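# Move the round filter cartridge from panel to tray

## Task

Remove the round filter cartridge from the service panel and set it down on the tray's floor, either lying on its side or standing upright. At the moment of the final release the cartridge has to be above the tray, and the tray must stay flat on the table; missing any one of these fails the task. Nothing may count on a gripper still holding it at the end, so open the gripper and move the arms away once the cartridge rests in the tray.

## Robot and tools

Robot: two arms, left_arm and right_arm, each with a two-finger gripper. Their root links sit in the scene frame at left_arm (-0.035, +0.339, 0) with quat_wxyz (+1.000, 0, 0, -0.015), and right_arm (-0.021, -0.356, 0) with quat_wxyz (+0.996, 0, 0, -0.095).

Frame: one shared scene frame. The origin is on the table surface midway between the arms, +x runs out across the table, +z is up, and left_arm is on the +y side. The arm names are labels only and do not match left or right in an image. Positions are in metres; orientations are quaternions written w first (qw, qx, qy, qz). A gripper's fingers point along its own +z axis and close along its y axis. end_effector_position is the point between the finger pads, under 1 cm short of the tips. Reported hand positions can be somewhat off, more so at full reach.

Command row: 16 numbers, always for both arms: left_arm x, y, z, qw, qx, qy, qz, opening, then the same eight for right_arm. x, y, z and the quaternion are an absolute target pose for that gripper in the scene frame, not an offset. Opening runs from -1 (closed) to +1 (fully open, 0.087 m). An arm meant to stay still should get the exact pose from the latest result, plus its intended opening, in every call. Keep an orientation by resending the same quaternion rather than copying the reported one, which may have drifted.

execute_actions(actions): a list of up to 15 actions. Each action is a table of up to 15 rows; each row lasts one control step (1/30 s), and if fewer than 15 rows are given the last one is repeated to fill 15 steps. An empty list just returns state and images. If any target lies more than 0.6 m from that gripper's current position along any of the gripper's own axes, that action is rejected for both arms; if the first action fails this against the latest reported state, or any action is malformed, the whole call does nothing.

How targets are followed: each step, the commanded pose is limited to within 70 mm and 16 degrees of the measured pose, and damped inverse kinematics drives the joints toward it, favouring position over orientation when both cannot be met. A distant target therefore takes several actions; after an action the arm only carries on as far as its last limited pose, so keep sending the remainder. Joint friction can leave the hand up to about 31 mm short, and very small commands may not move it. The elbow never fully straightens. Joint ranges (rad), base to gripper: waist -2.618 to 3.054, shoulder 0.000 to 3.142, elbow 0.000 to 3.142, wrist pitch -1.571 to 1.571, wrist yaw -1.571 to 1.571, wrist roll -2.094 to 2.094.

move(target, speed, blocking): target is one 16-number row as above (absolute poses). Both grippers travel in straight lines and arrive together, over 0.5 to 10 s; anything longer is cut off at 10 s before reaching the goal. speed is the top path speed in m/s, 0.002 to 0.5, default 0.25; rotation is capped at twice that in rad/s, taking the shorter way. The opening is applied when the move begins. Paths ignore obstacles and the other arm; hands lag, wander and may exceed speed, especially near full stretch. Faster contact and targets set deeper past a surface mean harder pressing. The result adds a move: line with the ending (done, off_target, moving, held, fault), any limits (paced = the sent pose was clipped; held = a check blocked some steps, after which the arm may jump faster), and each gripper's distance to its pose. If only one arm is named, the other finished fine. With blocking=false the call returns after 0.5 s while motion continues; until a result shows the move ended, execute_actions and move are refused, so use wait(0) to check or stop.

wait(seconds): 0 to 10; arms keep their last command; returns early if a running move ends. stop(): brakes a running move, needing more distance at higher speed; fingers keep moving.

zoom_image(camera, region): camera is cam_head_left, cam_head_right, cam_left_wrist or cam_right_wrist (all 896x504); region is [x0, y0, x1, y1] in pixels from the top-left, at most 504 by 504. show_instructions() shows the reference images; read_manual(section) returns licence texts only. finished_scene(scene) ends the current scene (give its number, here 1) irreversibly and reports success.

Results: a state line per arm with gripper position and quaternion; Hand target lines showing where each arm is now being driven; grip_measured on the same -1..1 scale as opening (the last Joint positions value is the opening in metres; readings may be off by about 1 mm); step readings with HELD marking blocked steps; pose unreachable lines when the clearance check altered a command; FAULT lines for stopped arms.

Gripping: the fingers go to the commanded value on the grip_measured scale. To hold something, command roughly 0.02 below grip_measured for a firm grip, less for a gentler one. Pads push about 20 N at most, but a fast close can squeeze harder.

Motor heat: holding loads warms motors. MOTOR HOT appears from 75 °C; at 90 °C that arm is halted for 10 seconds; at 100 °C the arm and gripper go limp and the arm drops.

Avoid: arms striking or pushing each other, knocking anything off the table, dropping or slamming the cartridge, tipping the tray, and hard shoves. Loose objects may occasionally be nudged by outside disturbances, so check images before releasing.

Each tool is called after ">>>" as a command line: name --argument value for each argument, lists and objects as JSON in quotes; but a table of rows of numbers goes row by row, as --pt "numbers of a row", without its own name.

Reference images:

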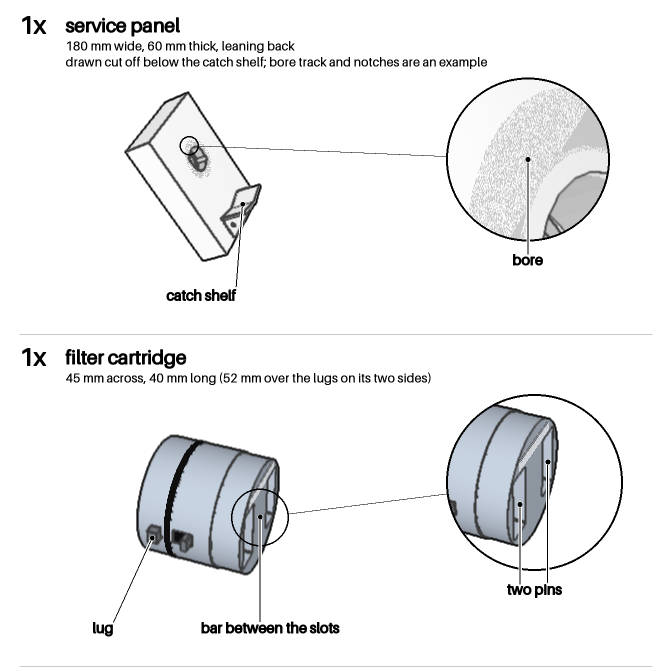

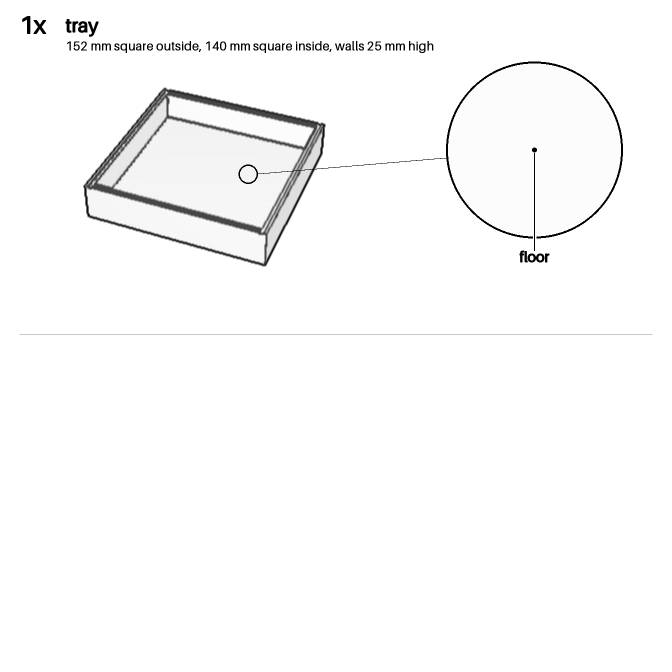

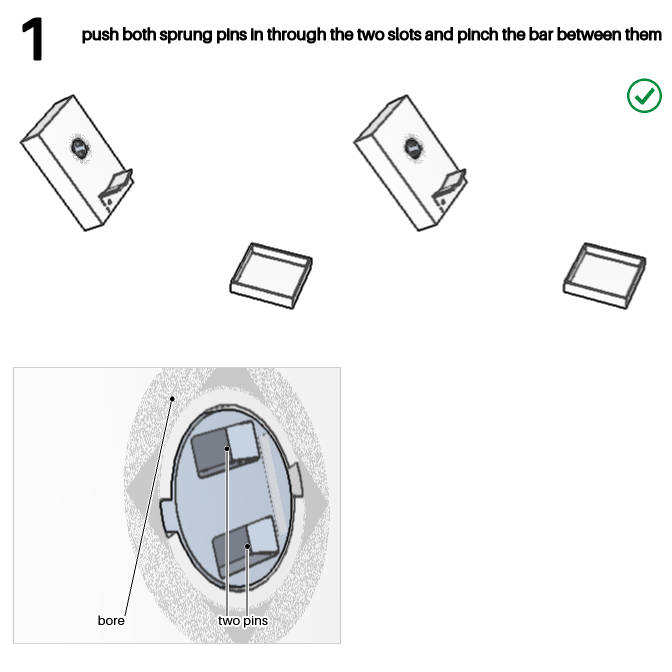

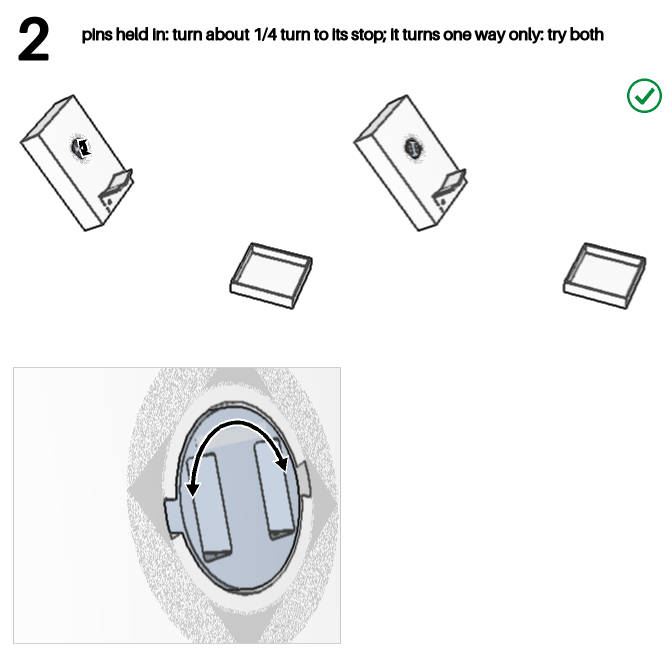

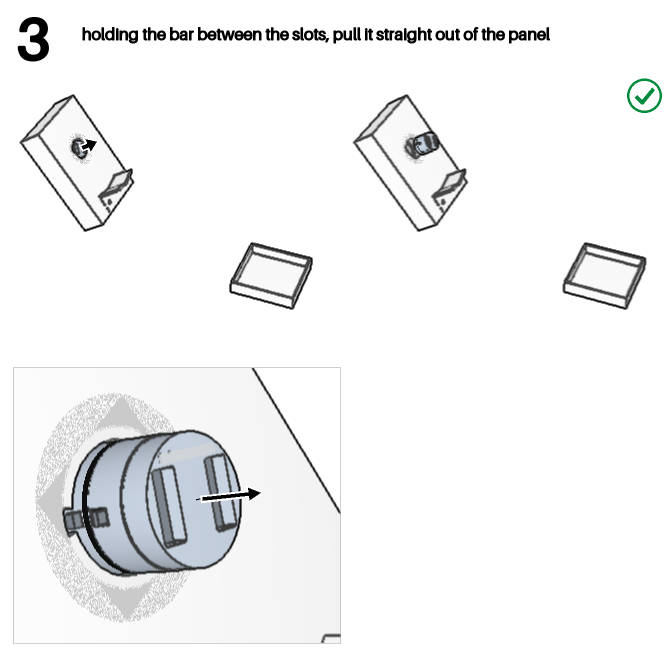

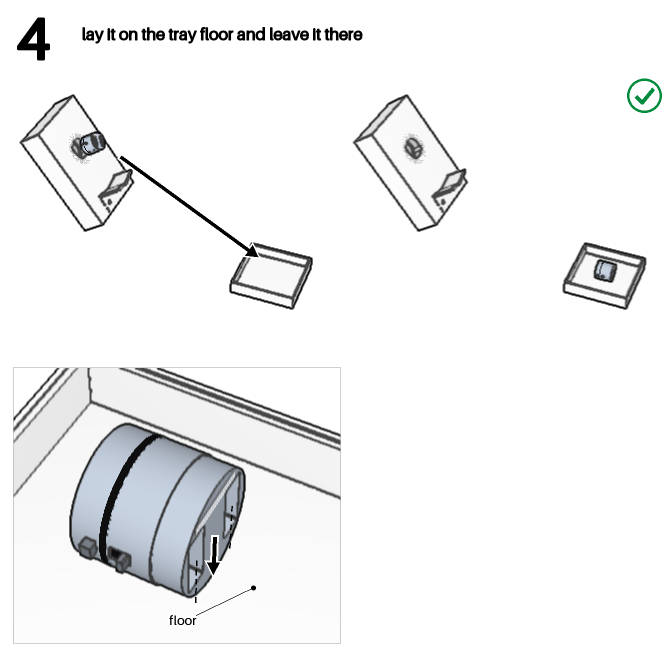

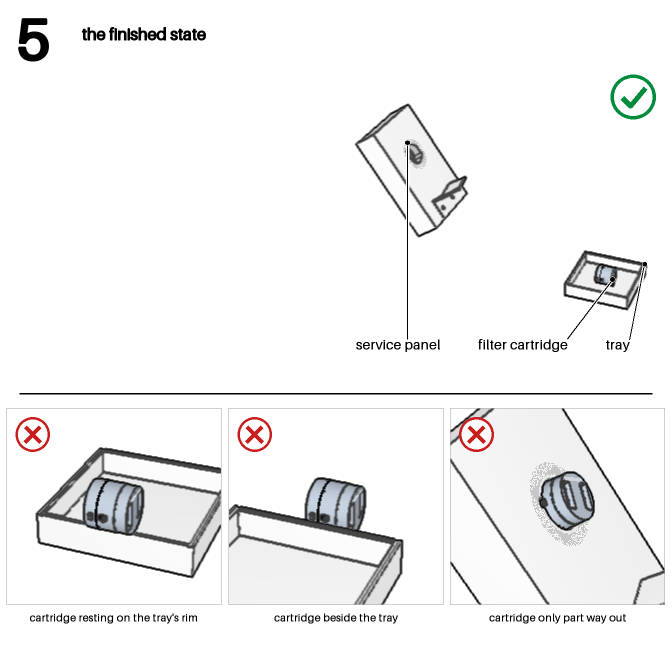

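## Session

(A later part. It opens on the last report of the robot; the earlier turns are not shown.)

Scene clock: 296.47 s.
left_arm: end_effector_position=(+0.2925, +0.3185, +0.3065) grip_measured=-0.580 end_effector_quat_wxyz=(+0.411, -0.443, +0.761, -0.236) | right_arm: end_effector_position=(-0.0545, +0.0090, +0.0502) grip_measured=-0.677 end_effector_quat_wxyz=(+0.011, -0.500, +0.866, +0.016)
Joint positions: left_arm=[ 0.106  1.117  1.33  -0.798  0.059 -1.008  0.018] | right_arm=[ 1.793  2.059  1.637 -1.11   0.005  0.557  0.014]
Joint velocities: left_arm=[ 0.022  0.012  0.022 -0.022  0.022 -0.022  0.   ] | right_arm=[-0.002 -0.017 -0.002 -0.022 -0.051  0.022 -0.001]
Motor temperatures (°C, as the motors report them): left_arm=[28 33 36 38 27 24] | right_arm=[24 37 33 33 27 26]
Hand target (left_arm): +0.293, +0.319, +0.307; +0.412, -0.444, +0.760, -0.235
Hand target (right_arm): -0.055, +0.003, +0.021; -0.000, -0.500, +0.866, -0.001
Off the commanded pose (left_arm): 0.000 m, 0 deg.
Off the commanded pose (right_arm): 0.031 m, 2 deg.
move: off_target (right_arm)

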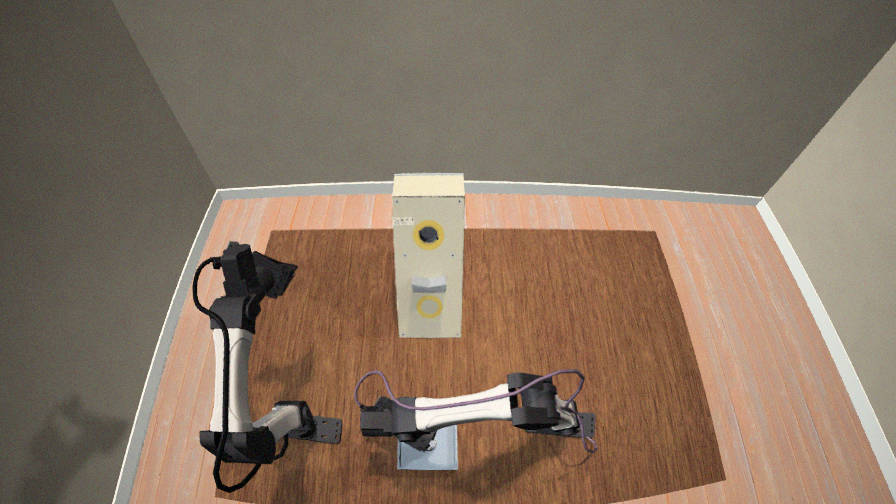

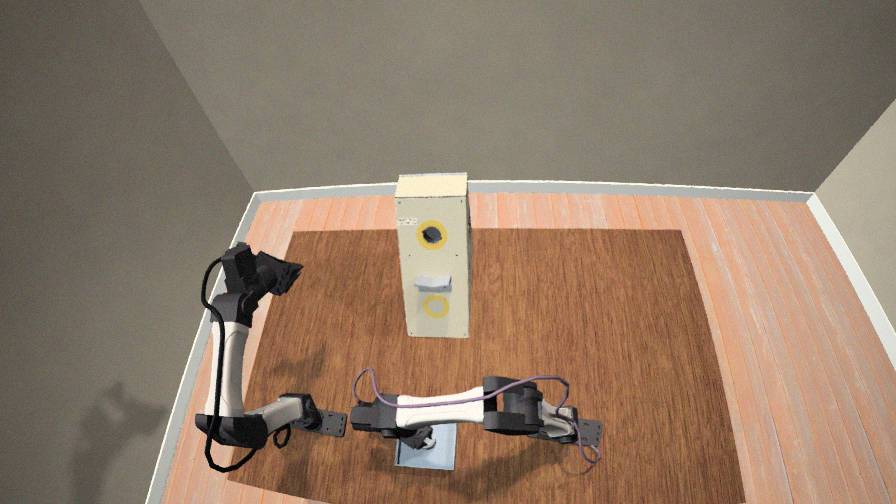

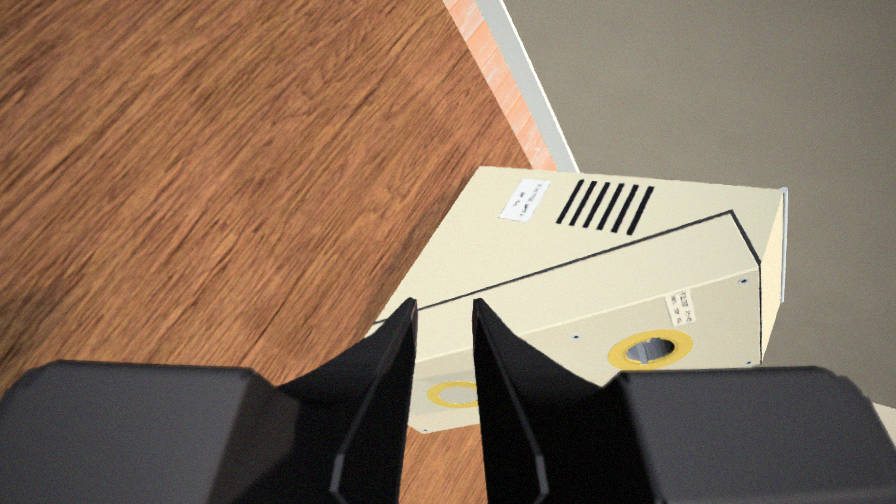

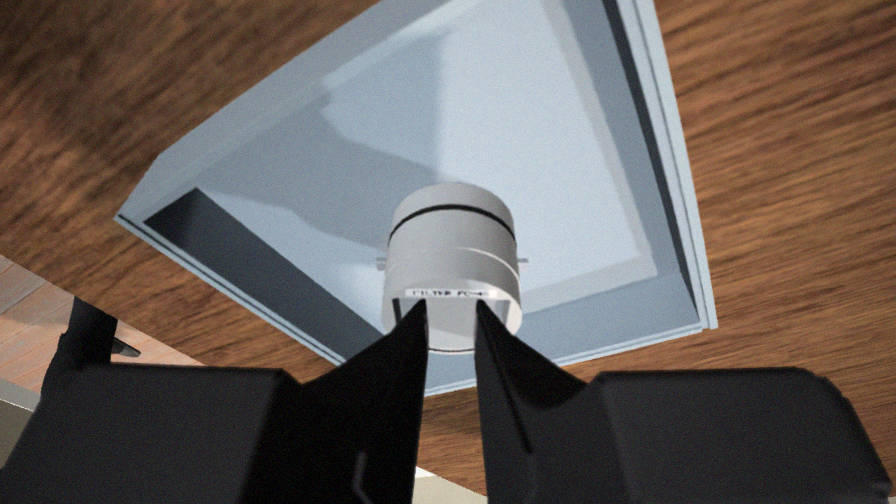

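Contact. Release and lift.

>>> execute_actions --actions '[[[0.2927,0.3189,0.3065,0.412,-0.444,0.76,-0.235,-0.58,-0.0545,0.009,0.046,0.011,-0.5,0.866,0.016,-0.70],[0.2927,0.3189,0.3065,0.412,-0.444,0.76,-0.235,-0.58,-0.0545,0.009,0.046,0.011,-0.5,0.866,0.016,-0.70],[0.2927,0.3189,0.3065,0.412,-0.444,0.76,-0.235,-0.58,-0.0545,0.009,0.046,0.011,-0.5,0.866,0.016,-0.70],[0.2927,0.3189,0.3065,0.412,-0.444,0.76,-0.235,-0.58,-0.0545,0.009,0.046,0.011,-0.5,0.866,0.016,-0.65],[0.2927,0.3189,0.3065,0.412,-0.444,0.76,-0.235,-0.58,-0.0545,0.009,0.046,0.011,-0.5,0.866,0.016,-0.6],[0.2927,0.3189,0.3065,0.412,-0.444,0.76,-0.235,-0.58,-0.0545,0.009,0.046,0.011,-0.5,0.866,0.016,-0.55]]]'

>>> move --target '[0.2927,0.3189,0.3065,0.412,-0.444,0.76,-0.235,-0.58,-0.0545,0.009,0.11,0.011,-0.5,0.866,0.016,-0.55]' --speed 0.1

>>> move --target '[0.2927,0.3189,0.3065,0.412,-0.444,0.76,-0.235,-0.58,0.12,-0.2,0.15,0,-0.38,0.925,0,-0.55]' --speed 0.3

Scene clock: 302.03 s.
left_arm: end_effector_position=(+0.2925, +0.3185, +0.3065) grip_measured=-0.580 end_effector_quat_wxyz=(+0.411, -0.443, +0.761, -0.236) | right_arm: end_effector_position=(-0.0547, +0.0089, +0.0507) grip_measured=-0.551 end_effector_quat_wxyz=(+0.011, -0.500, +0.866, +0.016)
Joint positions: left_arm=[ 0.106  1.117  1.33  -0.798  0.059 -1.008  0.018] | right_arm=[ 1.793  2.058  1.637 -1.111  0.004  0.557  0.02 ]
Joint velocities: left_arm=[-0.002  0.012 -0.017 -0.007  0.007  0.022 -0.001] | right_arm=[-0.012  0.017 -0.002  0.022 -0.007  0.037  0.001]
Motor temperatures (°C, as the motors report them): left_arm=[28 33 36 38 27 24] | right_arm=[24 36 33 33 27 26]
Hand target (left_arm): +0.293, +0.319, +0.307; +0.412, -0.444, +0.760, -0.235
Hand target (right_arm): -0.054, +0.009, +0.046; +0.011, -0.500, +0.866, +0.016
Off the commanded pose (left_arm): 0.000 m, 0 deg.
Off the commanded pose (right_arm): 0.005 m, 0 deg.
Step readings (end_effector_position):
0: left_arm (+0.2925, +0.3185, +0.3065) | right_arm (-0.0545, +0.0090, +0.0502)
1: left_arm (+0.2925, +0.3185, +0.3065) | right_arm (-0.0545, +0.0089, +0.0507)
2: left_arm (+0.2925, +0.3185, +0.3065) | right_arm (-0.0545, +0.0089, +0.0507)
4: left_arm (+0.2925, +0.3185, +0.3065) | right_arm (-0.0545, +0.0089, +0.0507)
8: left_arm (+0.2925, +0.3185, +0.3065) | right_arm (-0.0547, +0.0089, +0.0507)
15: end_effector_position above

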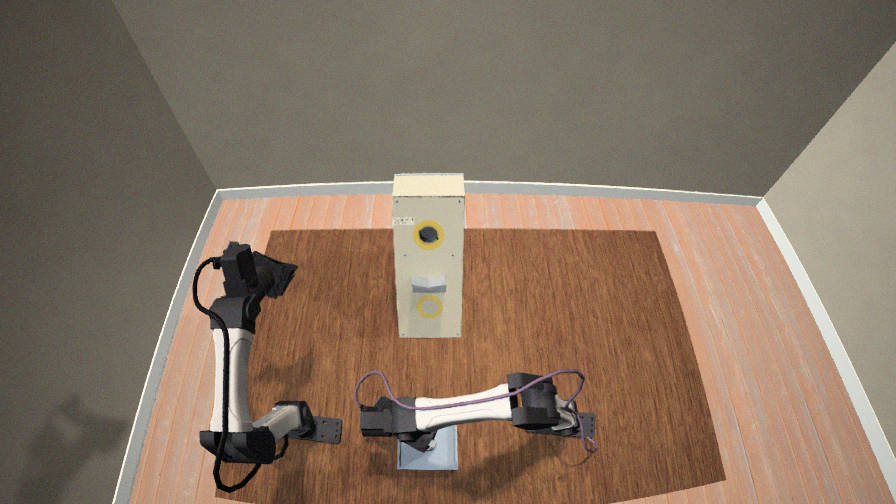

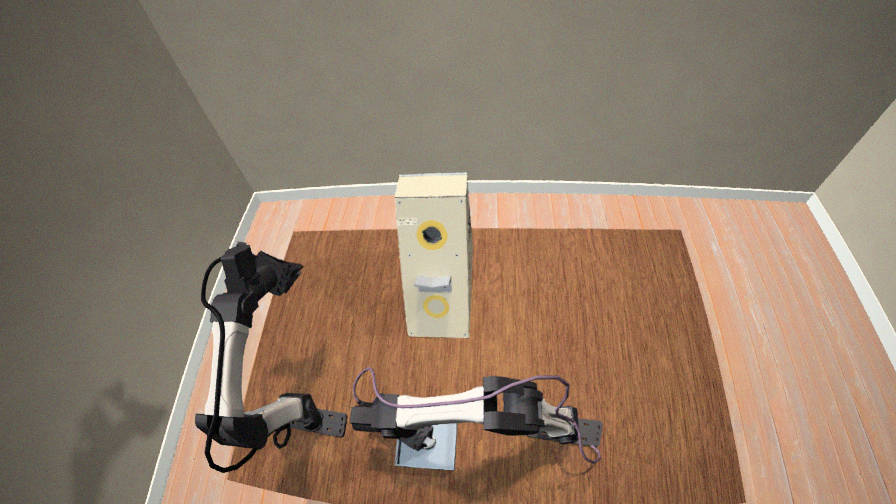

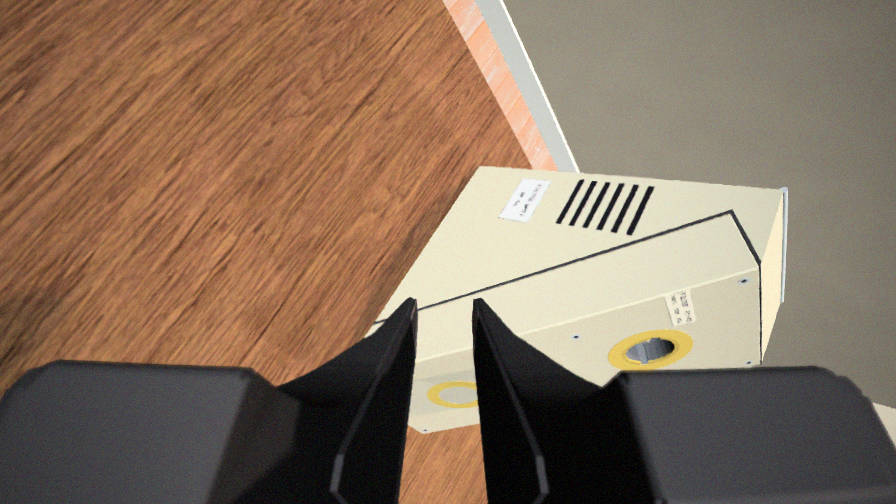

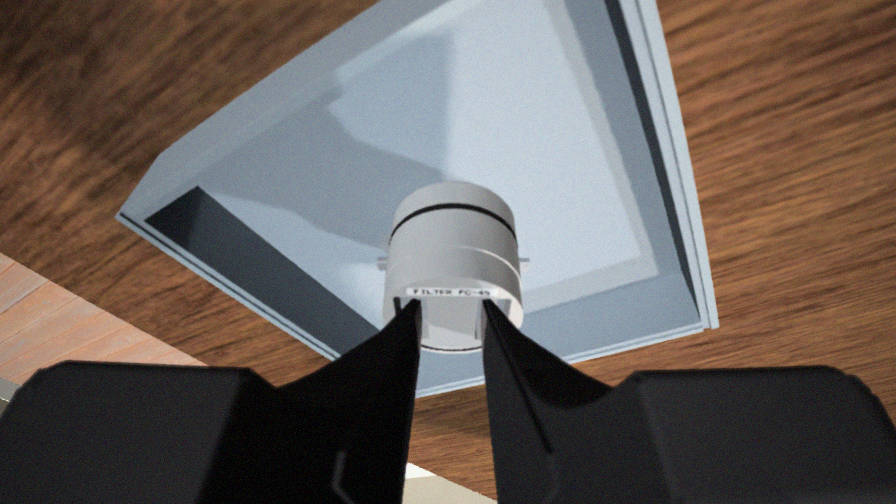

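Scene clock: 303.20 s.
left_arm: end_effector_position=(+0.2925, +0.3185, +0.3065) grip_measured=-0.580 end_effector_quat_wxyz=(+0.411, -0.443, +0.761, -0.236) | right_arm: end_effector_position=(-0.0545, +0.0027, +0.0975) grip_measured=-0.550 end_effector_quat_wxyz=(+0.002, -0.500, +0.866, +0.000)
Joint positions: left_arm=[ 0.106  1.117  1.33  -0.798  0.059 -1.008  0.018] | right_arm=[ 1.793  2.053  1.812 -1.327  0.004  0.557  0.02 ]
Joint velocities: left_arm=[-0.007 -0.022 -0.002  0.022  0.022 -0.037 -0.   ] | right_arm=[-0.027 -0.017 -0.022 -0.007  0.037  0.022 -0.   ]
Motor temperatures (°C, as the motors report them): left_arm=[28 33 36 38 27 24] | right_arm=[24 36 33 33 27 26]
Hand target (left_arm): +0.293, +0.319, +0.307; +0.412, -0.444, +0.760, -0.235
Hand target (right_arm): -0.054, +0.008, +0.110; +0.011, -0.500, +0.866, +0.016
Off the commanded pose (left_arm): 0.000 m, 0 deg.
Off the commanded pose (right_arm): 0.014 m, 2 deg.
move: off_target (right_arm)

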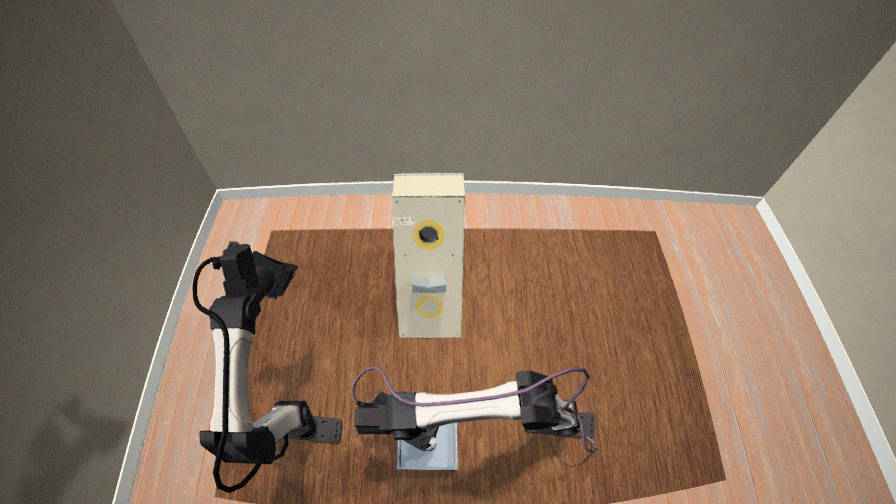

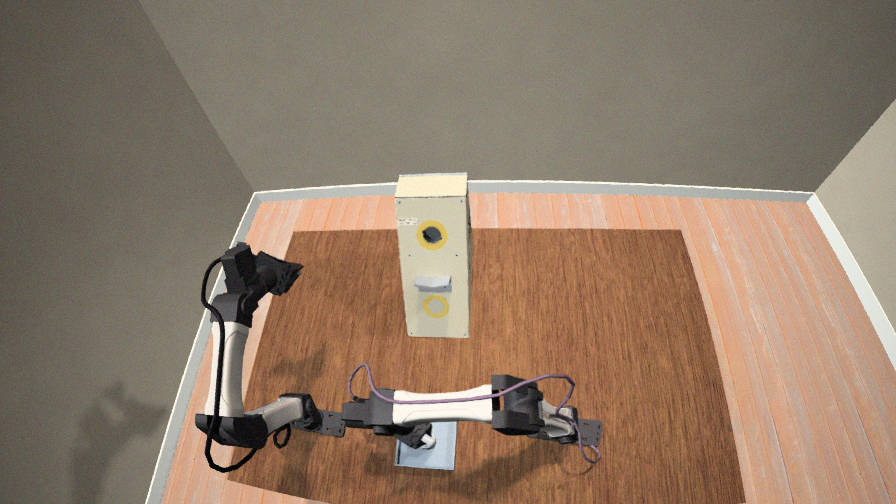

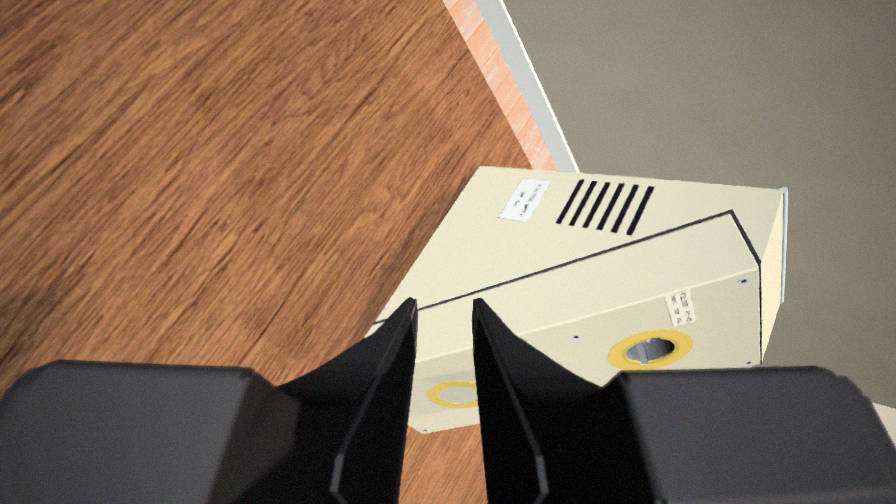

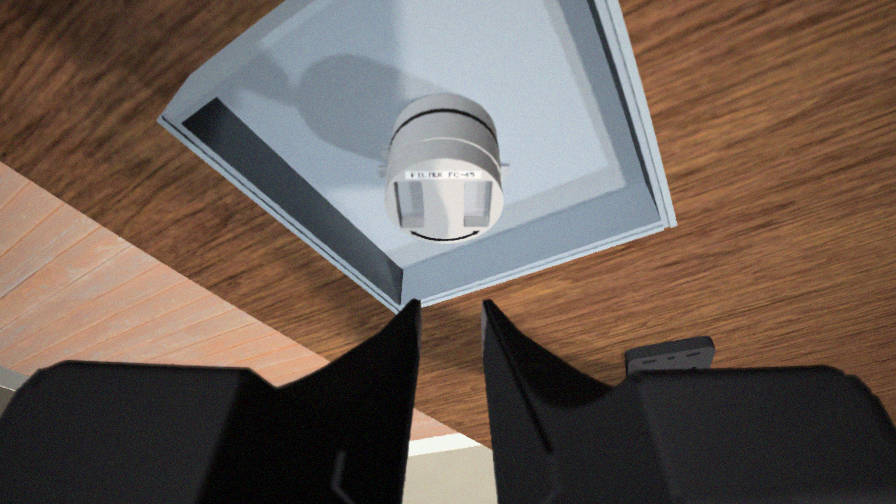

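Scene clock: 304.80 s.
left_arm: end_effector_position=(+0.2925, +0.3185, +0.3065) grip_measured=-0.580 end_effector_quat_wxyz=(+0.411, -0.443, +0.761, -0.236) | right_arm: end_effector_position=(+0.1226, -0.1976, +0.1502) grip_measured=-0.550 end_effector_quat_wxyz=(+0.010, -0.379, +0.925, -0.004)
Joint positions: left_arm=[ 0.106  1.117  1.33  -0.798  0.059 -1.008  0.018] | right_arm=[ 1.024  1.5    1.352 -1.409  0.015  0.058  0.02 ]
Joint velocities: left_arm=[-0.017  0.022 -0.007  0.022 -0.037  0.037  0.   ] | right_arm=[-0.007 -0.012  0.017 -0.081 -0.051 -0.022 -0.001]
Motor temperatures (°C, as the motors report them): left_arm=[28 33 36 38 27 24] | right_arm=[24 36 33 32 27 26]
Hand target (left_arm): +0.293, +0.319, +0.307; +0.412, -0.444, +0.760, -0.235
Hand target (right_arm): +0.120, -0.204, +0.149; +0.004, -0.380, +0.925, -0.008
Off the commanded pose (left_arm): 0.000 m, 0 deg.
Off the commanded pose (right_arm): 0.004 m, 1 deg.
move: done

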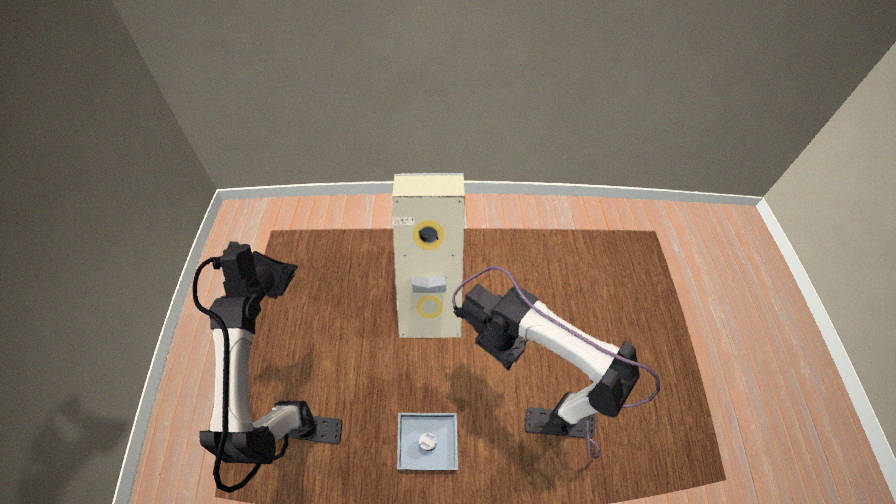

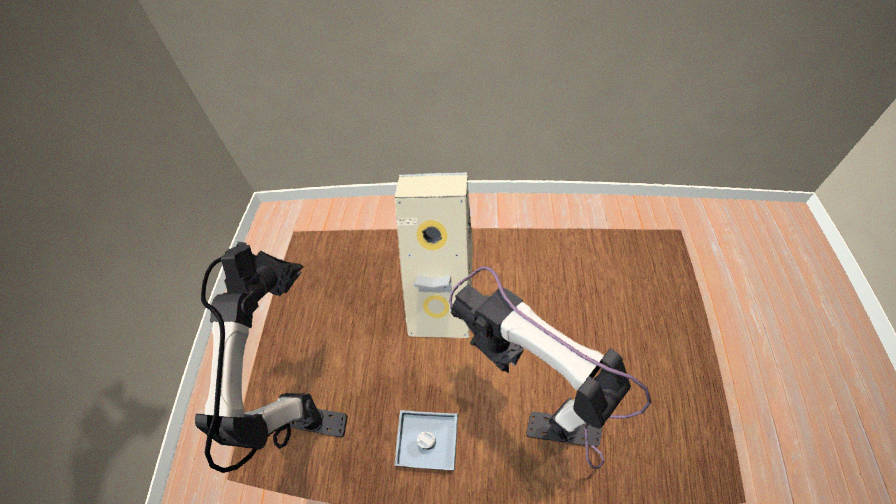

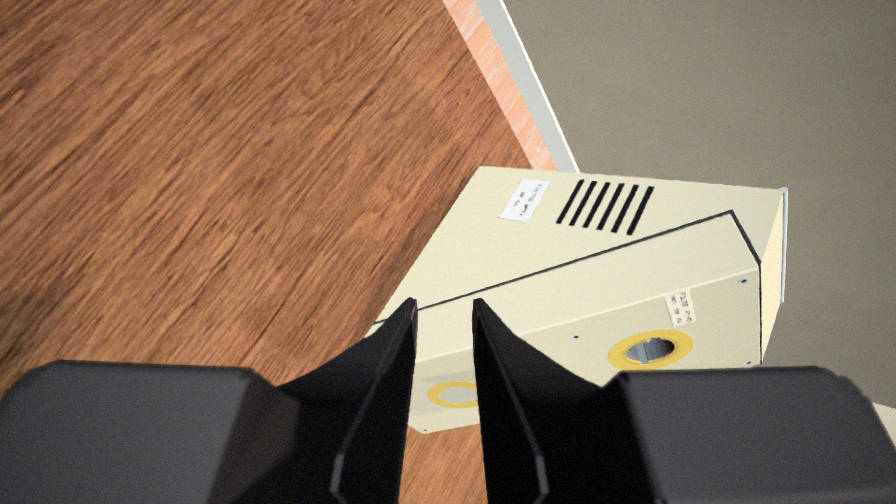

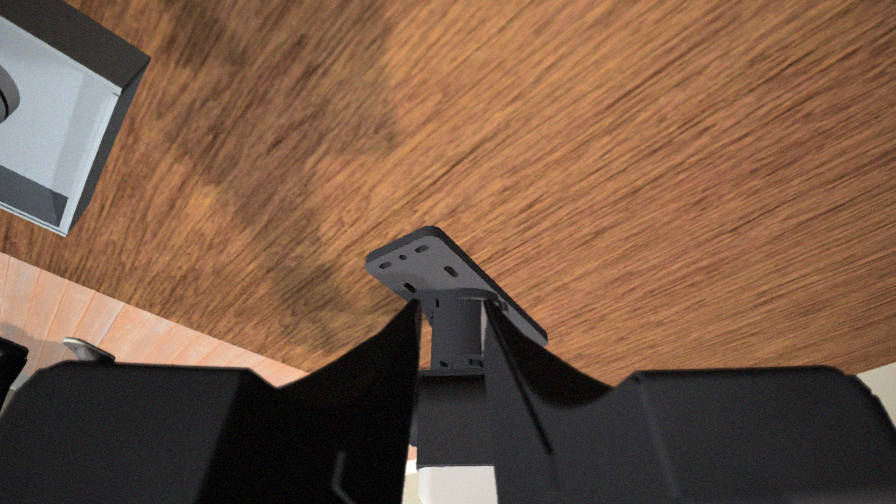

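>>> finished_scene --scene 1

The scene is finished: the task was done.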